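# Transfer four plates from gray tray to blue tray

## Task

Get every one of the four plates off the gray tray and onto the blue tray so each lies flat there, with the gray tray left in its original state; the plates must stay put without the robot supporting them, and at the end the cup must have released everything and the arm must be pulled away.

## Robot and tools

Robot: one xArm7 (seven revolute joints) carrying a suction cup instead of a gripper. The controlled point is the cup point, the centre of the cup's rim when nothing touches it. The cup opens along the cup point's +z axis. About 7 cm back from the rim the tool widens: its body and wrist camera stick out sideways by up to roughly 8 cm, so keep that clear of trays and plates.

Frames: positions are reported in a scene frame whose origin sits on the table surface under the arm's base; +z is up, and looking along +x, +y points left. The base may be slightly tilted. The printed position can be inaccurate, more so when the arm reaches far.

The 7-number row (used by both motion tools): dx, dy, dz, rx, ry, rz, suction, each a plain number from -1 to 1. The first six are an offset, not a pose: they are measured from the cup point's pose in the most recent result that reports it, expressed in the cup point's own axes (before any such result exists in the scene, and for the second or later call in one reply, the reference is where the robot stands when the action begins). Scale: 1.0 equals 0.6 m for dx, dy, dz and 180 degrees for rotation; rx, ry, rz form a single rotation vector. Offsets of all zeros are not a hold: they send the cup back to the reference pose. The seventh number sets vacuum: 1 is full (about 55 kPa under ambient), a fraction asks for that share, and 0.05 or less switches it off. It persists until changed.

execute_actions: argument actions is a list holding at most one item. An empty list just reports state (with pictures). An action item is {"rows": [...], "steps": n}: 1 to 15 rows, n from 1 to 15 (default 15), each step lasting 1/30 s; row k is used on step k and the final row repeats. Every row is counted from the same reference pose, not from the row before. An action needs at least 6 steps. A wait item is {"steps": n} with n up to 300; it counts from the previous result, so your reply time is included. Optional pictures (true/false) adds camera images. A rejected call sends nothing.

move: target is one 7-number row as above; speed is the path's top speed in m/s, 0.002 to 0.5 (default 0.25), with turning capped at twice that in rad/s. It drives the cup point in a straight line toward the target over 0.5 to 10 s; a path longer than 10 s halts early. It does not avoid obstacles, the cup can lag, drift or exceed the speed (notably with the arm near straight), and rotation takes the shorter direction. The suction value is applied at the start. The path starts once the arm is still, or after 3 s. The result adds a move: line giving the outcome (done, off_target, moving, held, fault), any limits involved (paced: the sent pose was clipped; held: some steps were blocked, after which motion may jump fast) and the remaining distance to target.

wait: seconds from 0 to 10; sends nothing new, runs after any kept-back steps and your reply time.

zoom_image: camera is one of cam_head_left, cam_head_right, cam_high, cam_low, cam_wrist (all 896x504); region is [x0, y0, x1, y1] in pixels from the top-left, no larger than 504 by 504. read_manual returns only licence text. finished_scene takes the current scene's number and cannot be reversed.

Timing: an action's result is captured 6 steps before it finishes; those 6 steps then run while you think. The simulation keeps running during replies. A "Hand target" line appears only when no steps are pending.

Motion limits: each step the commanded pose is clipped to within 70 mm and 16 degrees of the measured pose, then reached by damped inverse kinematics, favouring position over orientation. After an action ends the arm continues only to the last clipped pose, so large jumps need follow-up commands; read the reported pose first. Joints move at most 3.14 rad/s and coordinate to arrive together. The elbow cannot fully straighten. Joint ranges (rad): waist and both rolls and wrist roll -6.283 to 6.283, shoulder -2.059 to 2.094, elbow -0.192 to 3.927, wrist pitch -1.693 to 3.142.

Result lines: pose (metres, quaternion wxyz), linear and angular velocity; joint positions; joint torques (whole drive output, with per-unit offset, scale and noise, nonzero even in free air); suction_measured; part_present (turns 1 at 0.50, back to 0 below 0.45). "pose unreachable" means the clearance check (which counts the mount as arm) altered or stopped a command; HELD flags the affected steps.

Suction: the rim is 29 mm wide and must sit fully on a smooth flat face; holes, seams or the object's edge under it leak. Sealed, the reading settles up to 0.15 below the request and can dip another 0.04 before the pump restarts; near 0 means no seal. Under vacuum the cup compresses, so a held object rides up to about 10 mm nearer the tool, and vacuum alone can pull a resting object upward. To release, set the object down on its support, then turn suction off; contact may persist until the tool has backed off 15 mm. If the cup grabs the table, switch suction off to free it.

Hazards: load limits (N m) are waist 47, shoulder 47, upper arm roll 28.2, elbow 28.2, forearm roll 28.2, wrist pitch 18.8, wrist roll 18.8; reaching one triggers a torque fault: the arm stops, backs off slightly, holds 10 s and drops the rest of the call. Faster contacts strike harder, and targets set further past contact push harder; a blocked arm keeps pressing until recommanded. Holding loads heats motors: MOTOR HOT warns from 65 °C, and at 80 °C the brakes lock until cool. Loose objects may occasionally be nudged. Anything knocked or placed off the table ends the scene; avoid drops, slips, slams and hard hits.

Each tool is called after "Call:" as a command line: name --argument value for each argument, lists and objects as JSON in quotes; but a table of rows of numbers goes row by row, as --pt "numbers of a row", without its own name.

## Session

Call:
execute_actions --actions '[]'

Scene clock: 0.00 s of 8400.00 s.
end_effector_position=(+0.4039, +0.0050, +0.3732) suction_measured=0.00 part_present=0 end_effector_quat_wxyz=(-0.005, -0.005, +1.000, -0.002) end_effector_velocity=(-0.000, -0.000, +0.000) end_effector_angular_velocity=(+0.000, +0.001, -0.002)
Joint positions: [-0.002 -0.247  0.002  0.921  0.003  1.167  2.353]
Joint velocities: [-0.    -0.    -0.001 -0.     0.     0.001  0.001]
Joint torques (N m, as the arm reports them, + toward a larger angle): no reading
Hand target: +0.404, +0.005, +0.373; -0.005, -0.005, +1.000, -0.002

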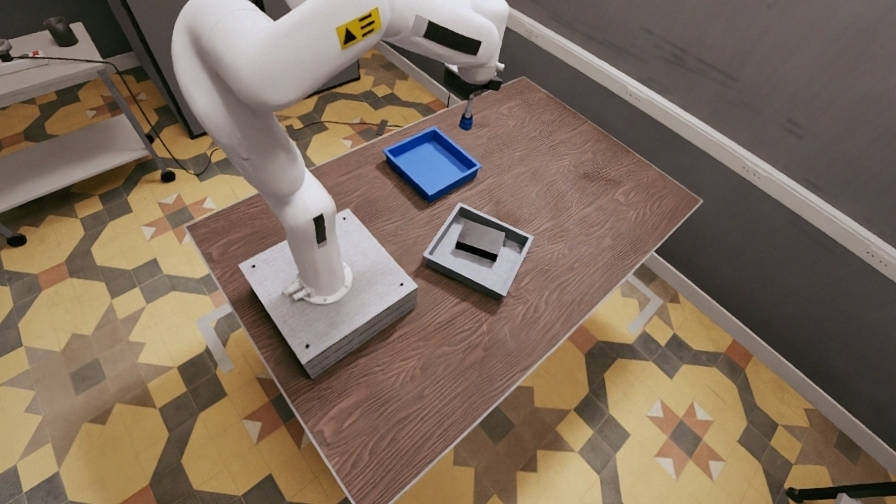

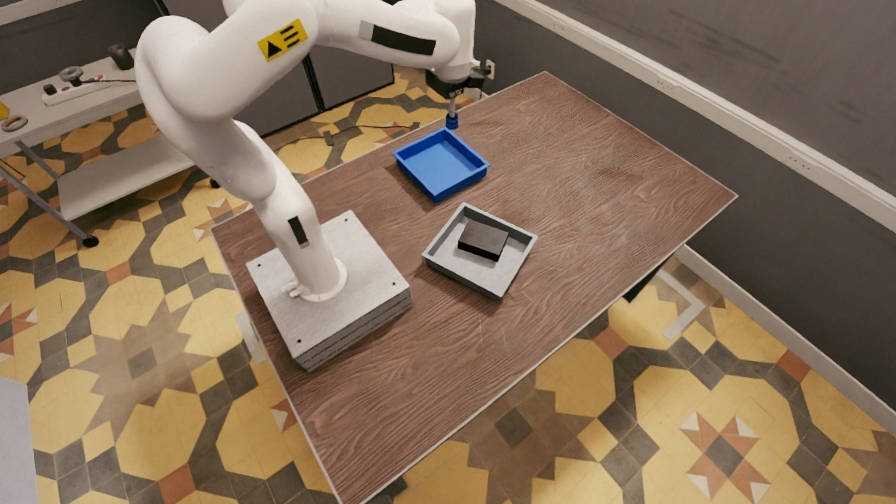

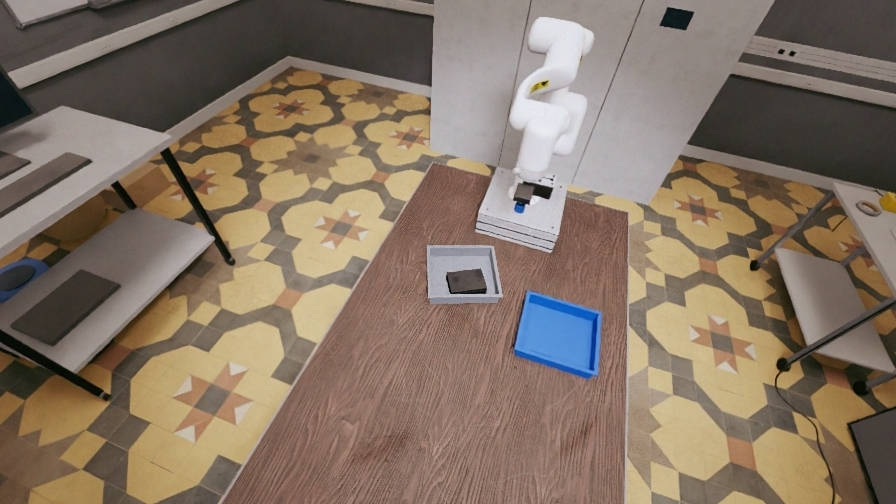

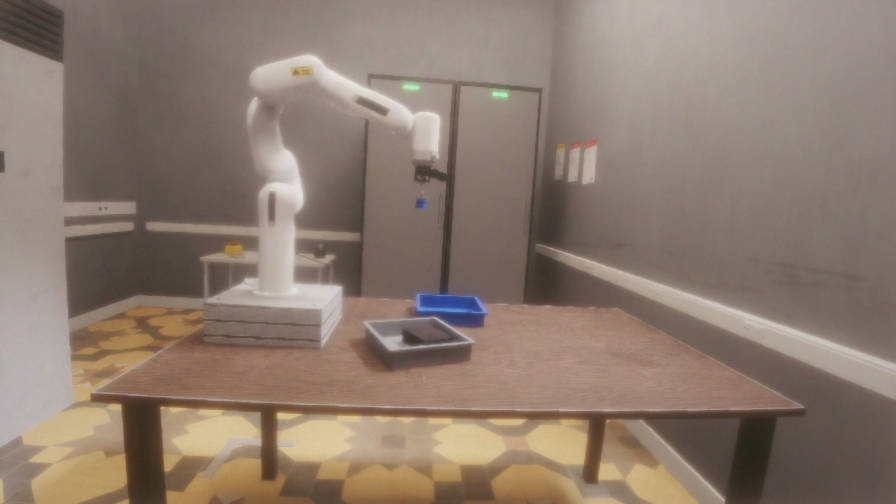

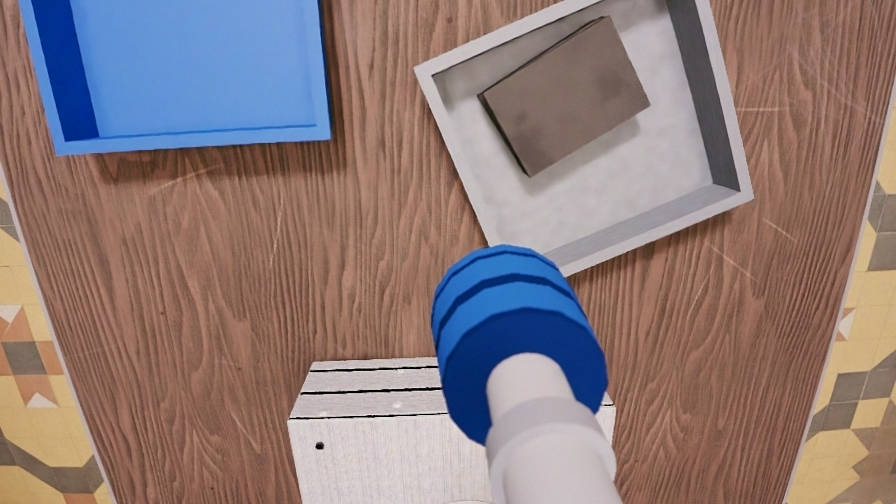

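Call:
move --target '[-0.03,-0.15,0.4,0,0,0,0]'

Scene clock: 1.83 s of 8400.00 s.
end_effector_position=(+0.4198, -0.0868, +0.1337) suction_measured=0.00 part_present=0 end_effector_quat_wxyz=(-0.004, -0.004, +1.000, -0.002) end_effector_velocity=(-0.001, -0.000, -0.003) end_effector_angular_velocity=(+0.001, +0.004, +0.002)
Joint positions: [-0.111  0.28  -0.095  0.737  0.063  0.457  2.097]
Joint velocities: [-0.001  0.007  0.     0.001  0.002 -0.002 -0.005]
Joint torques (N m, as the arm reports them, + toward a larger angle): [  0.95 -18.02  -0.85   6.99  -1.18  -1.27   0.09]
Hand target: +0.420, -0.087, +0.133; -0.005, -0.004, +1.000, -0.002
Off the commanded pose: 0.001 m, 0 deg.
Kept back: nothing.
move: done

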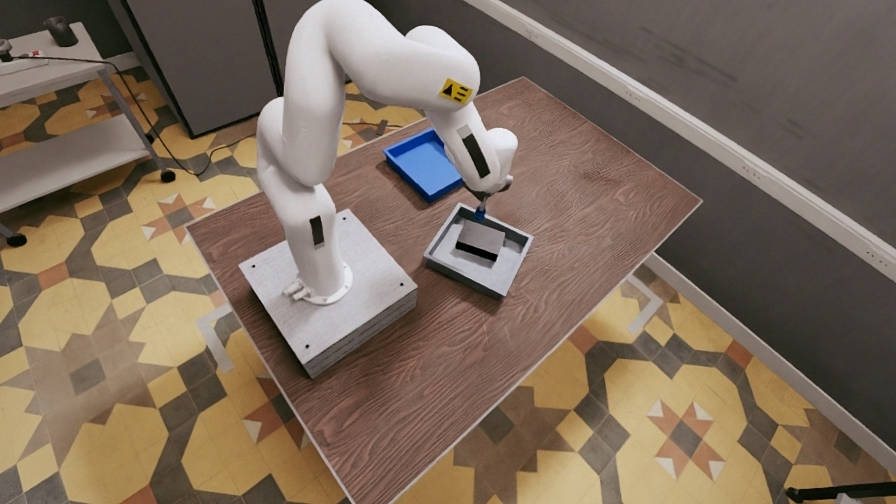

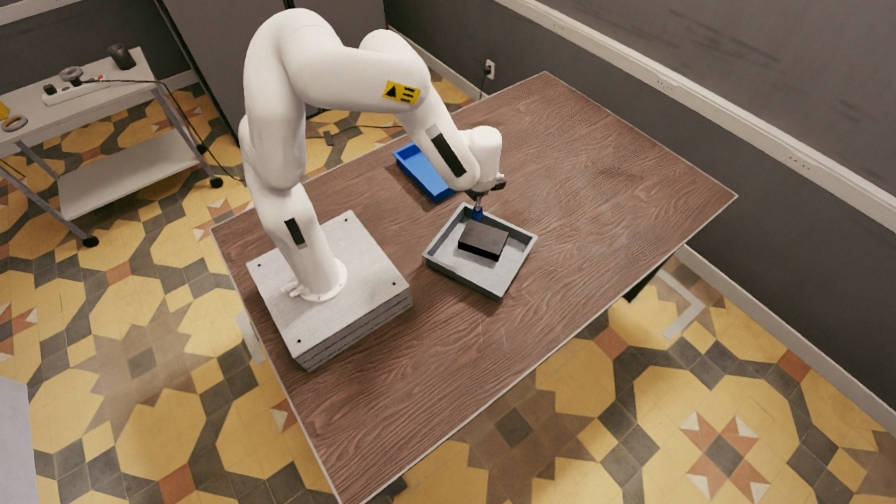

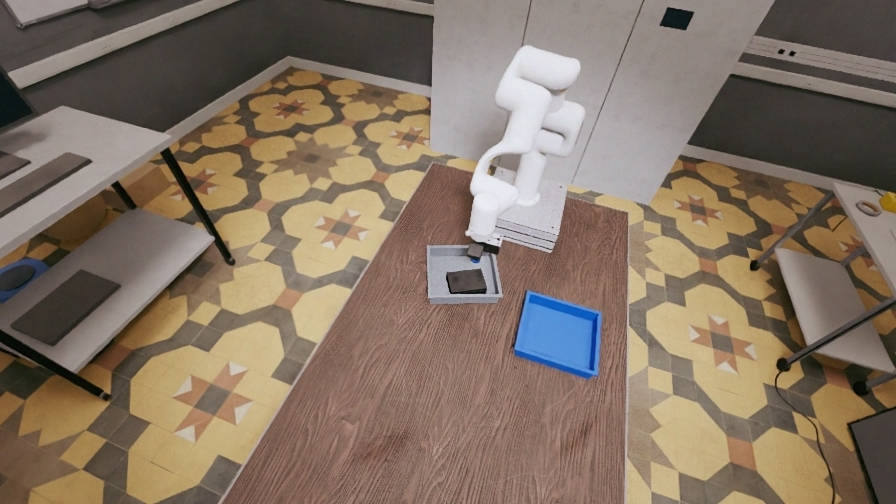

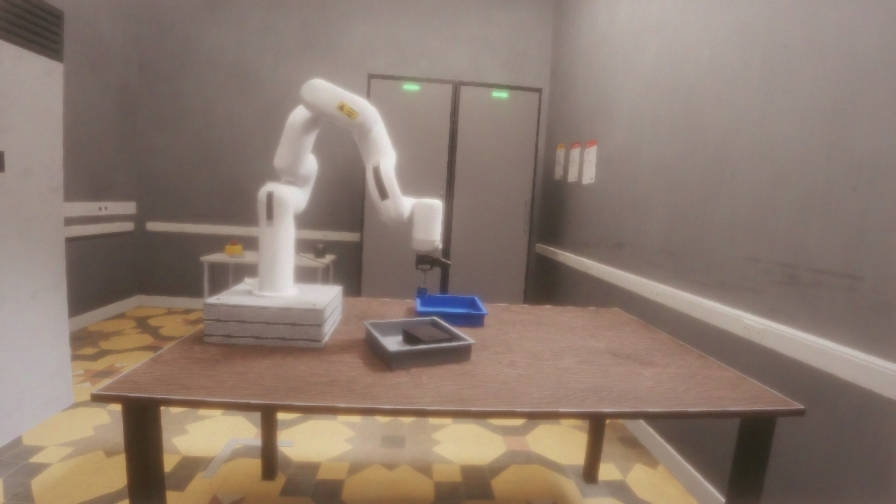

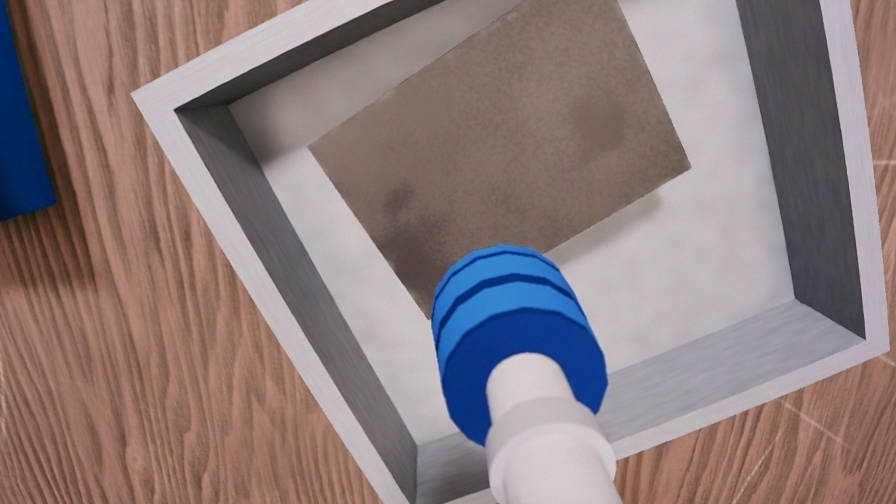

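Call:
move --target '[-0.005,-0.018,0.115,0,0,0,0]' --speed 0.15

Call:
zoom_image --camera "cam_low" --region '[340,240,540,380]'

Call:
zoom_image --camera "cam_head_left" --region '[400,180,560,310]'

Scene clock: 3.00 s of 8400.00 s.
end_effector_position=(+0.4223, -0.0980, +0.0650) suction_measured=0.00 part_present=0 end_effector_quat_wxyz=(-0.004, -0.004, +1.000, -0.003) end_effector_velocity=(-0.001, -0.000, -0.002) end_effector_angular_velocity=(+0.001, +0.003, -0.002)
Joint positions: [-0.152  0.501 -0.066  0.786  0.118  0.286  2.033]
Joint velocities: [-0.001  0.006  0.     0.001  0.002 -0.003 -0.   ]
Joint torques (N m, as the arm reports them, + toward a larger angle): [  0.5  -20.37  -1.24   6.04  -1.14  -1.57   0.04]
Hand target: +0.422, -0.098, +0.065; -0.004, -0.004, +1.000, -0.002
Off the commanded pose: 0.000 m, 0 deg.
Kept back: nothing.
move: done

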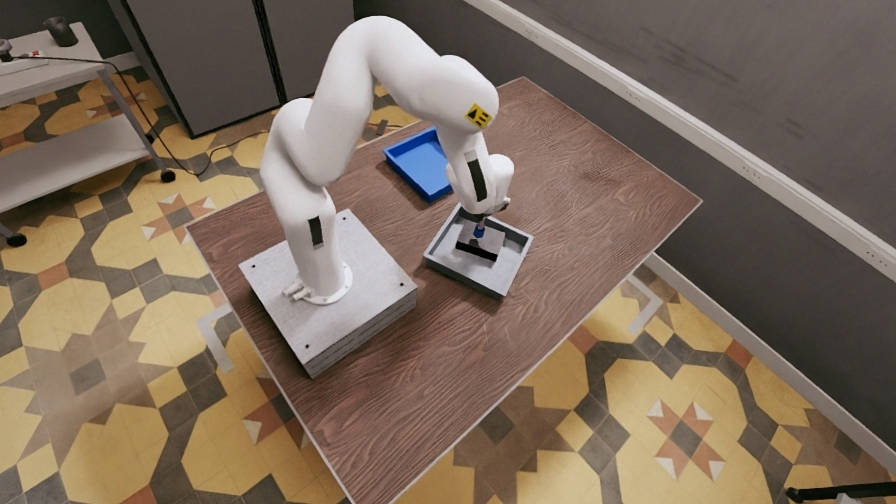

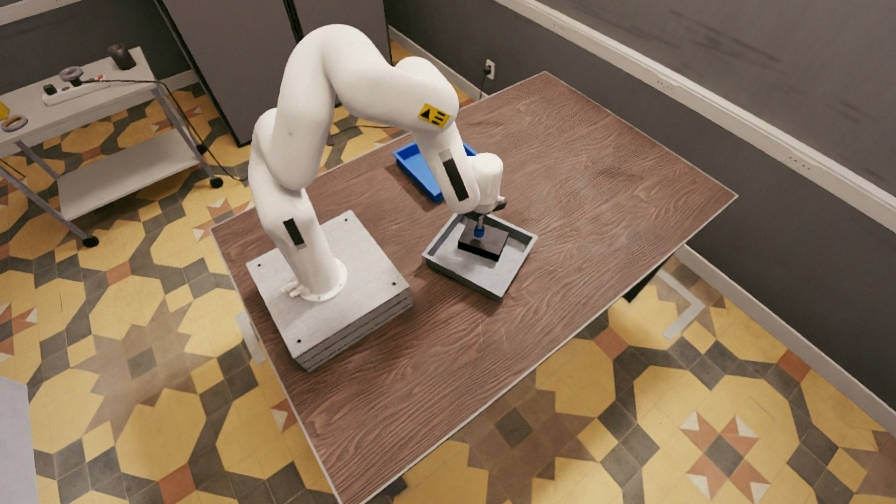

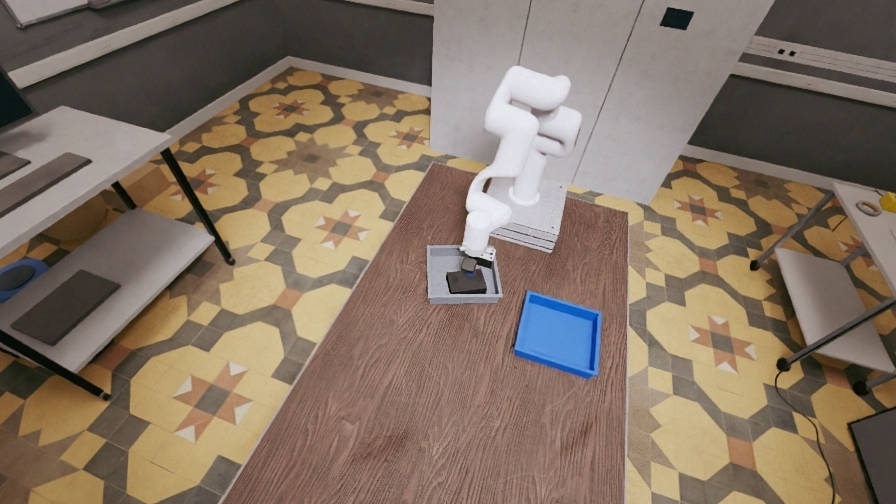

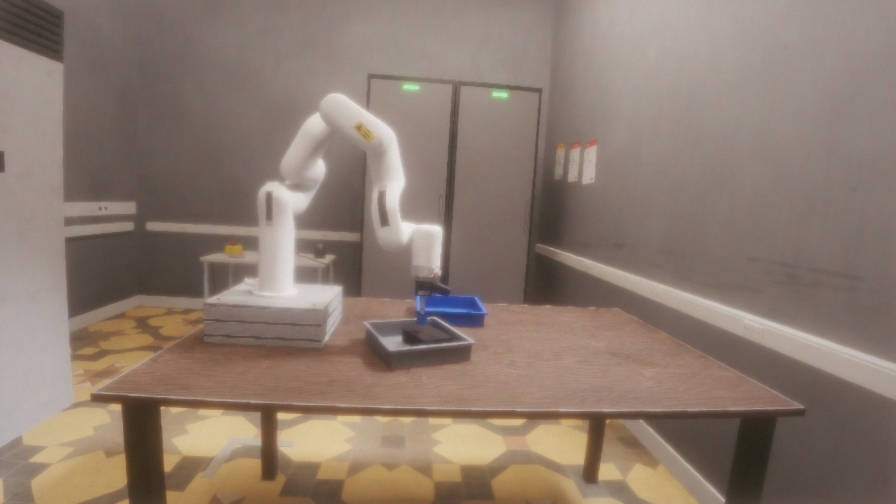

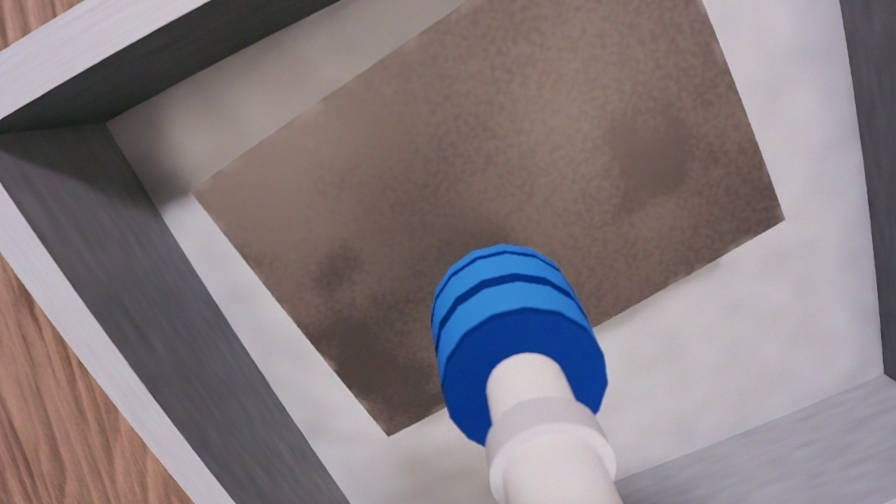

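Region (340, 240, 540, 380) of cam_low's 896x504 image, scaled by 2.520, with more detail than that image has; it fills the top 353 rows of this view, and the rest is white.

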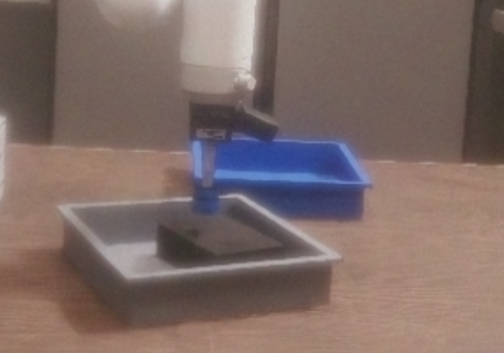

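Region (400, 180, 560, 310) of cam_head_left's 896x504 image, scaled by 3.150, with more detail than that image has; it fills the top 410 rows of this view, and the rest is white.

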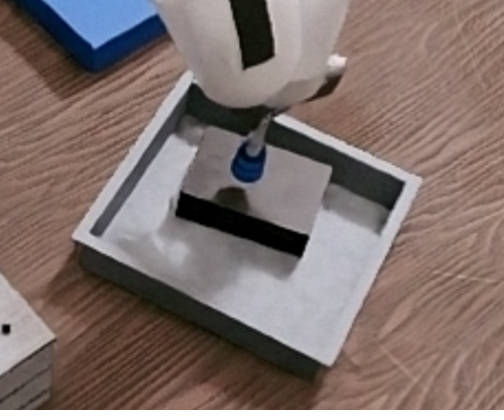

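Call:
move --target '[-0.02,-0.003,0.04,0,0,0,1]' --speed 0.03

Scene clock: 4.43 s of 8400.00 s.
end_effector_position=(+0.4338, -0.0998, +0.0409) suction_measured=0.31 part_present=0 end_effector_quat_wxyz=(-0.004, -0.004, +1.000, -0.002) end_effector_velocity=(+0.003, -0.000, +0.000) end_effector_angular_velocity=(-0.000, -0.004, +0.001)
Joint positions: [-0.161  0.596 -0.054  0.852  0.126  0.256  2.029]
Joint velocities: [-0.001  0.003  0.001  0.006  0.    -0.001 -0.001]
Joint torques (N m, as the arm reports them, + toward a larger angle): [  1.02 -21.82  -1.09   5.93  -1.38  -1.56   0.35]
Hand target: +0.434, -0.100, +0.041; -0.004, -0.004, +1.000, -0.003
Off the commanded pose: 0.000 m, 0 deg.
Kept back: nothing.
move: done

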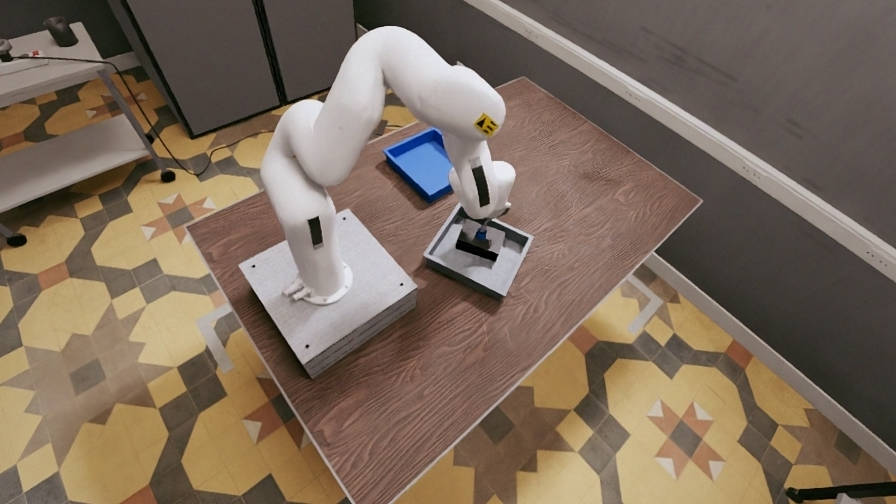

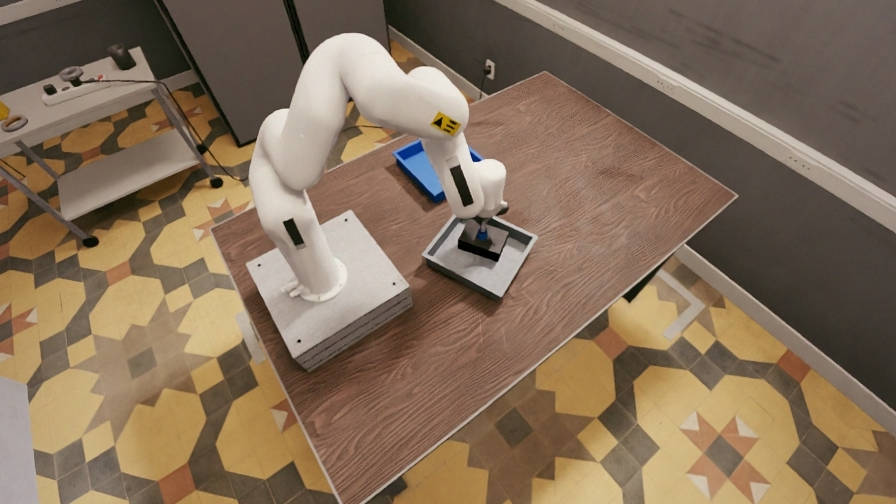

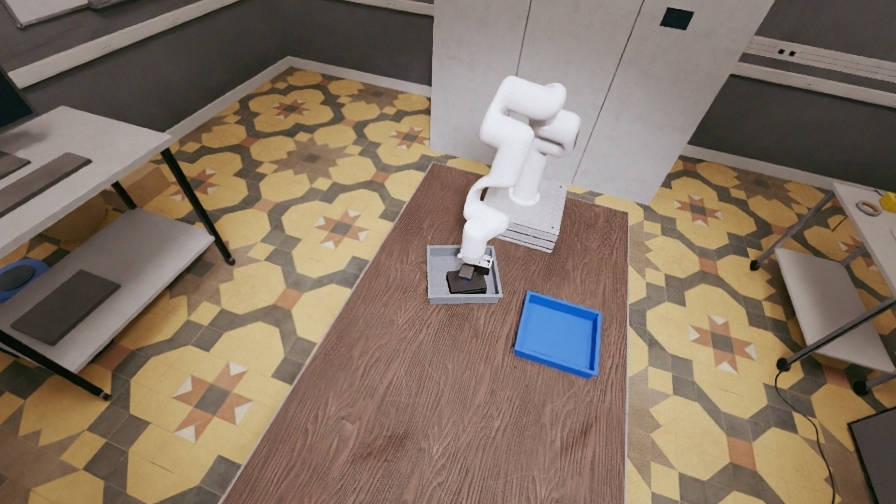

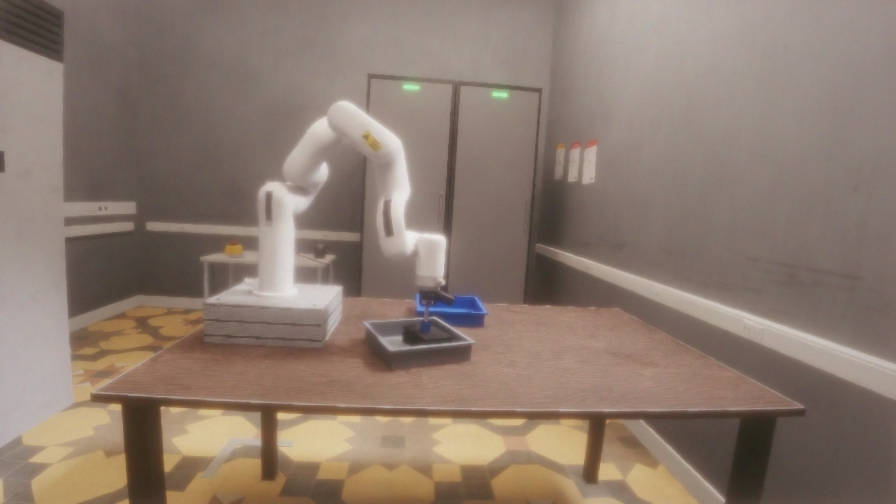

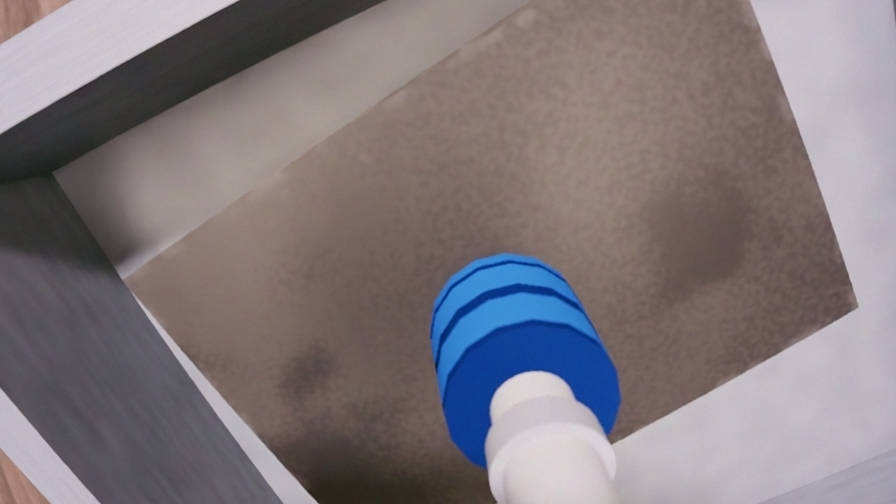

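Sealing with the top near 0.043. I'll wait so any stuck plate peels off.

Call:
wait --seconds 2

Call:
zoom_image --camera "cam_head_left" --region '[440,200,530,280]'

Scene clock: 6.63 s of 8400.00 s.
end_effector_position=(+0.4340, -0.0999, +0.0409) suction_measured=1.00 part_present=1 end_effector_quat_wxyz=(-0.004, -0.004, +1.000, -0.003) end_effector_velocity=(-0.000, +0.000, -0.000) end_effector_angular_velocity=(+0.001, +0.001, -0.001)
Joint positions: [-0.161  0.597 -0.054  0.852  0.126  0.256  2.029]
Joint velocities: [-0.     0.     0.001 -0.    -0.     0.001  0.001]
Joint torques (N m, as the arm reports them, + toward a larger angle): [  0.54 -21.37  -1.1    6.02  -1.16  -1.59   0.27]
Hand target: +0.434, -0.100, +0.041; -0.004, -0.004, +1.000, -0.003
Off the commanded pose: 0.000 m, 0 deg.
Kept back: nothing.
Steps of this call (steps 1 to 66: nothing new was sent). Readings (end_effector_position | what the end effector reports):
1: (+0.4339, -0.0998, +0.0409) | suction_measured=0.35 part_present=0
2: (+0.4339, -0.0999, +0.0409) | suction_measured=0.39 part_present=0
4: (+0.4340, -0.0999, +0.0409) | suction_measured=0.48 part_present=0
8: (+0.4340, -0.0999, +0.0409) | suction_measured=0.66 part_present=1
66: the state above

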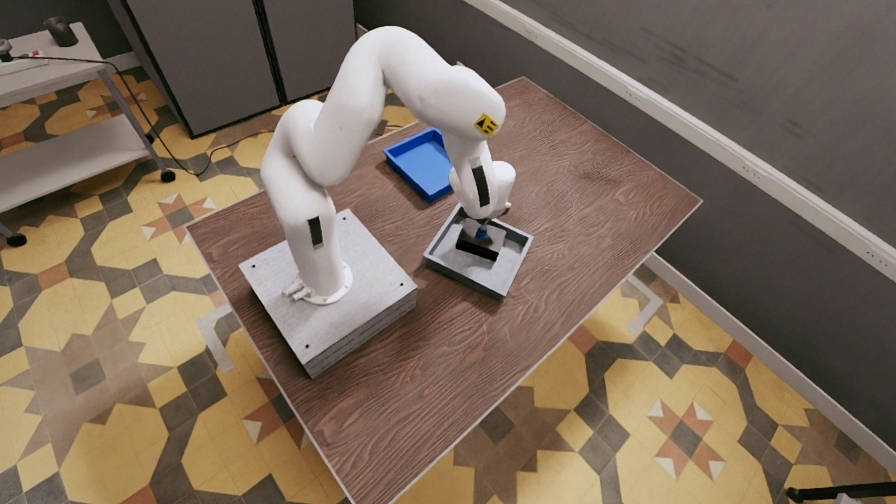

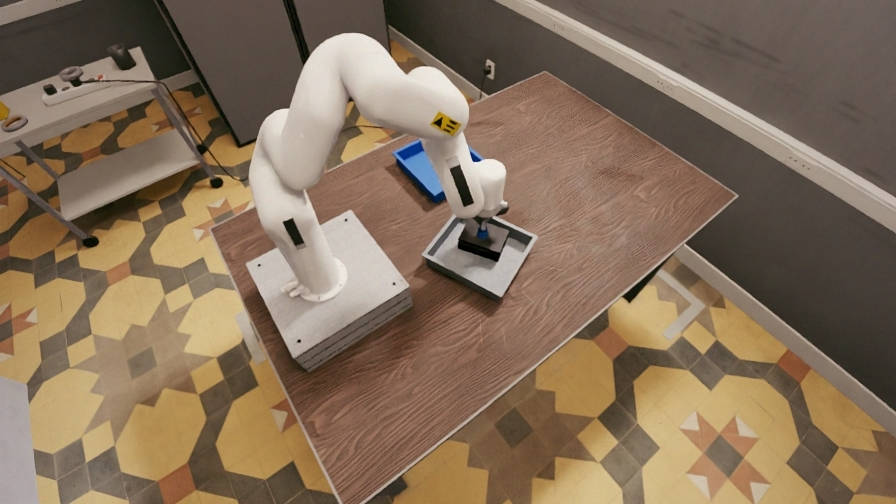

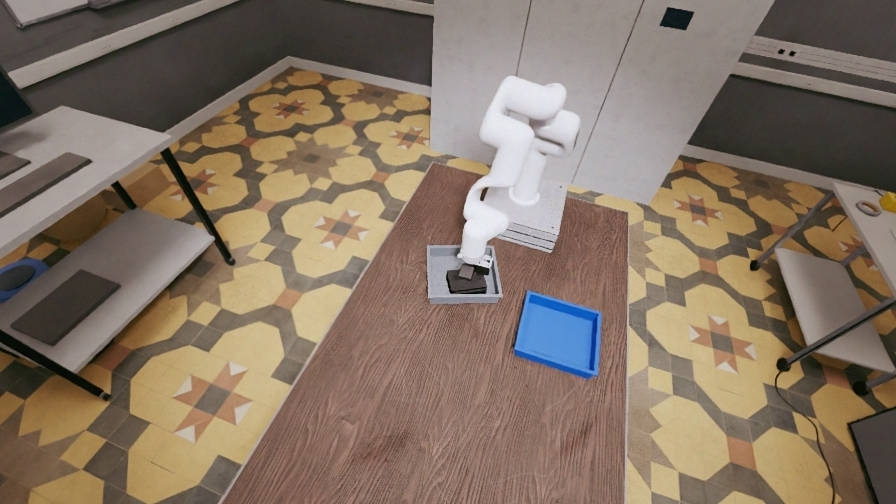

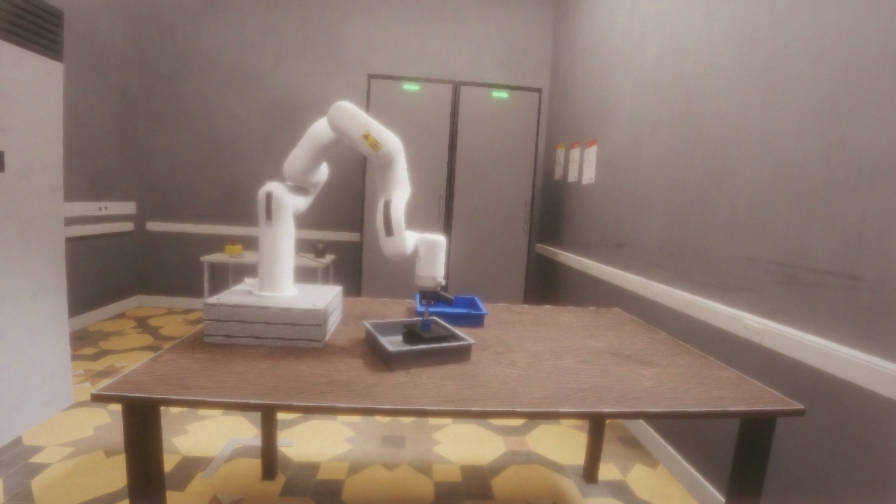

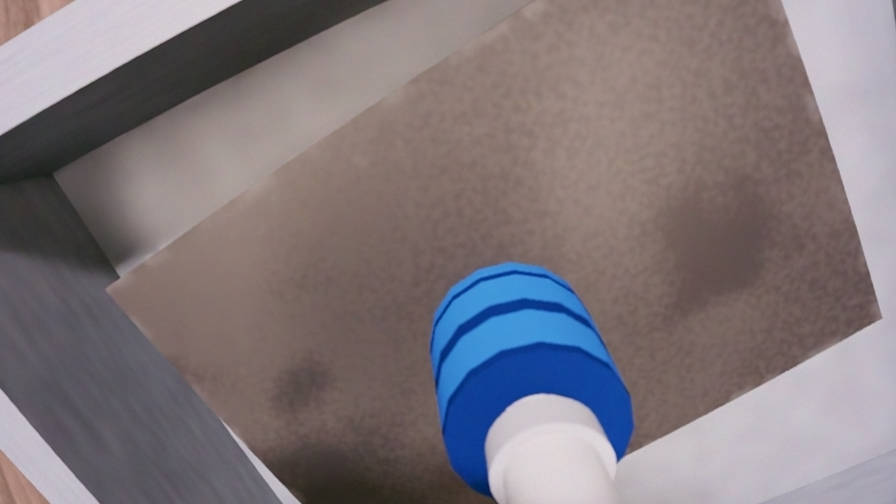

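Region (440, 200, 530, 280) of cam_head_left's 896x504 image, scaled by 5.600, with more detail than that image has.

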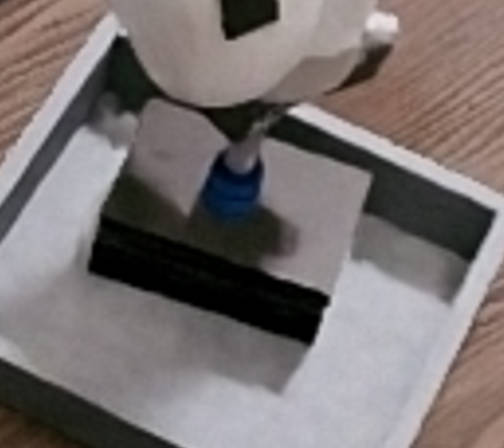

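Call:
move --target '[0,0,-0.09,0,0,0,1]' --speed 0.1

Call:
zoom_image --camera "cam_low" --region '[360,270,500,370]'

Scene clock: 7.83 s of 8400.00 s.
end_effector_position=(+0.4344, -0.0995, +0.0946) suction_measured=1.00 part_present=1 end_effector_quat_wxyz=(-0.004, -0.004, +1.000, -0.002) end_effector_velocity=(+0.001, -0.000, +0.002) end_effector_angular_velocity=(-0.001, -0.002, +0.001)
Joint positions: [-0.138  0.433 -0.083  0.812  0.098  0.381  2.051]
Joint velocities: [ 0.001 -0.004 -0.001  0.001 -0.001  0.003 -0.001]
Joint torques (N m, as the arm reports them, + toward a larger angle): [  0.74 -20.42  -1.28   7.05  -0.82  -1.57   0.24]
Hand target: +0.435, -0.100, +0.095; -0.004, -0.004, +1.000, -0.002
Off the commanded pose: 0.000 m, 0 deg.
Kept back: nothing.
move: done

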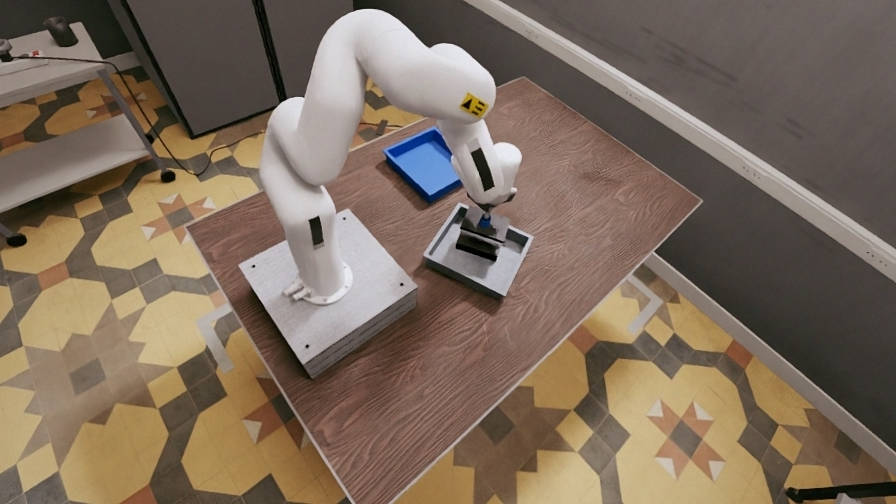

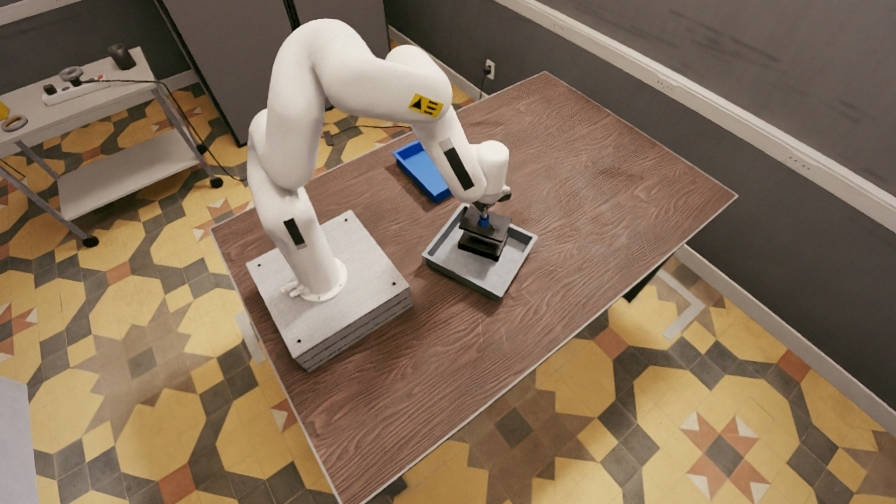

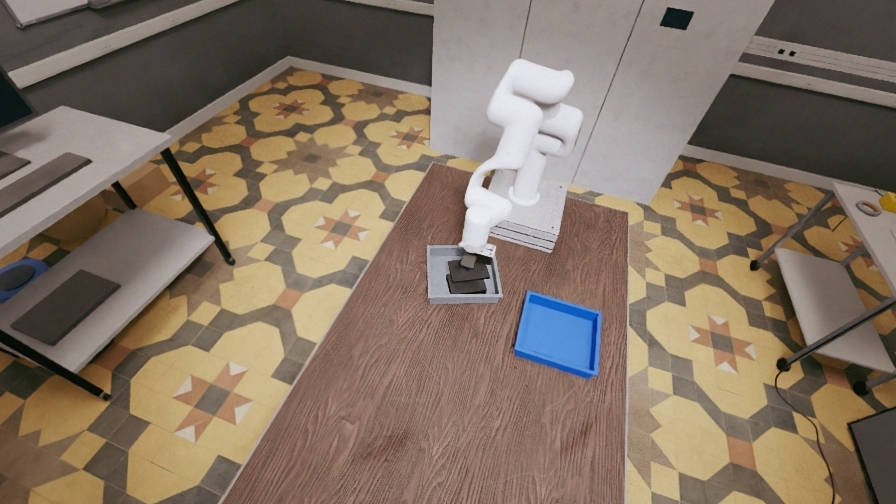

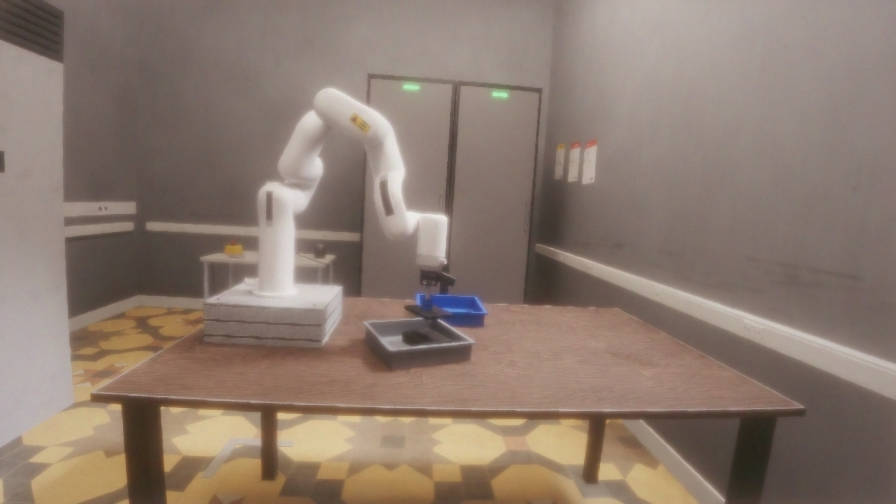

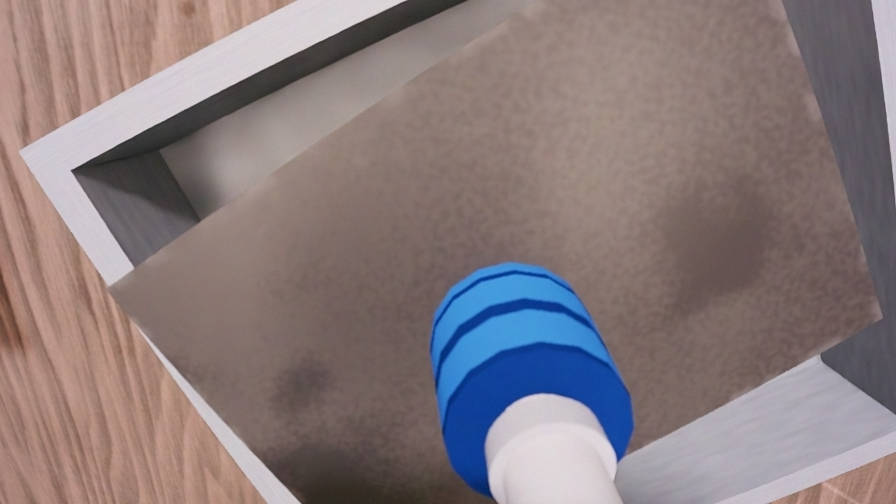

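Region (360, 270, 500, 370) of cam_low's 896x504 image, scaled by 3.600, with more detail than that image has; it fills the top 360 rows of this view, and the rest is white.

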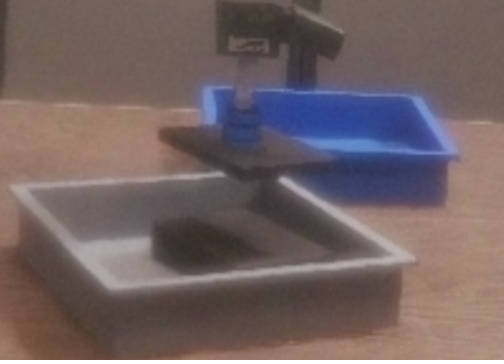

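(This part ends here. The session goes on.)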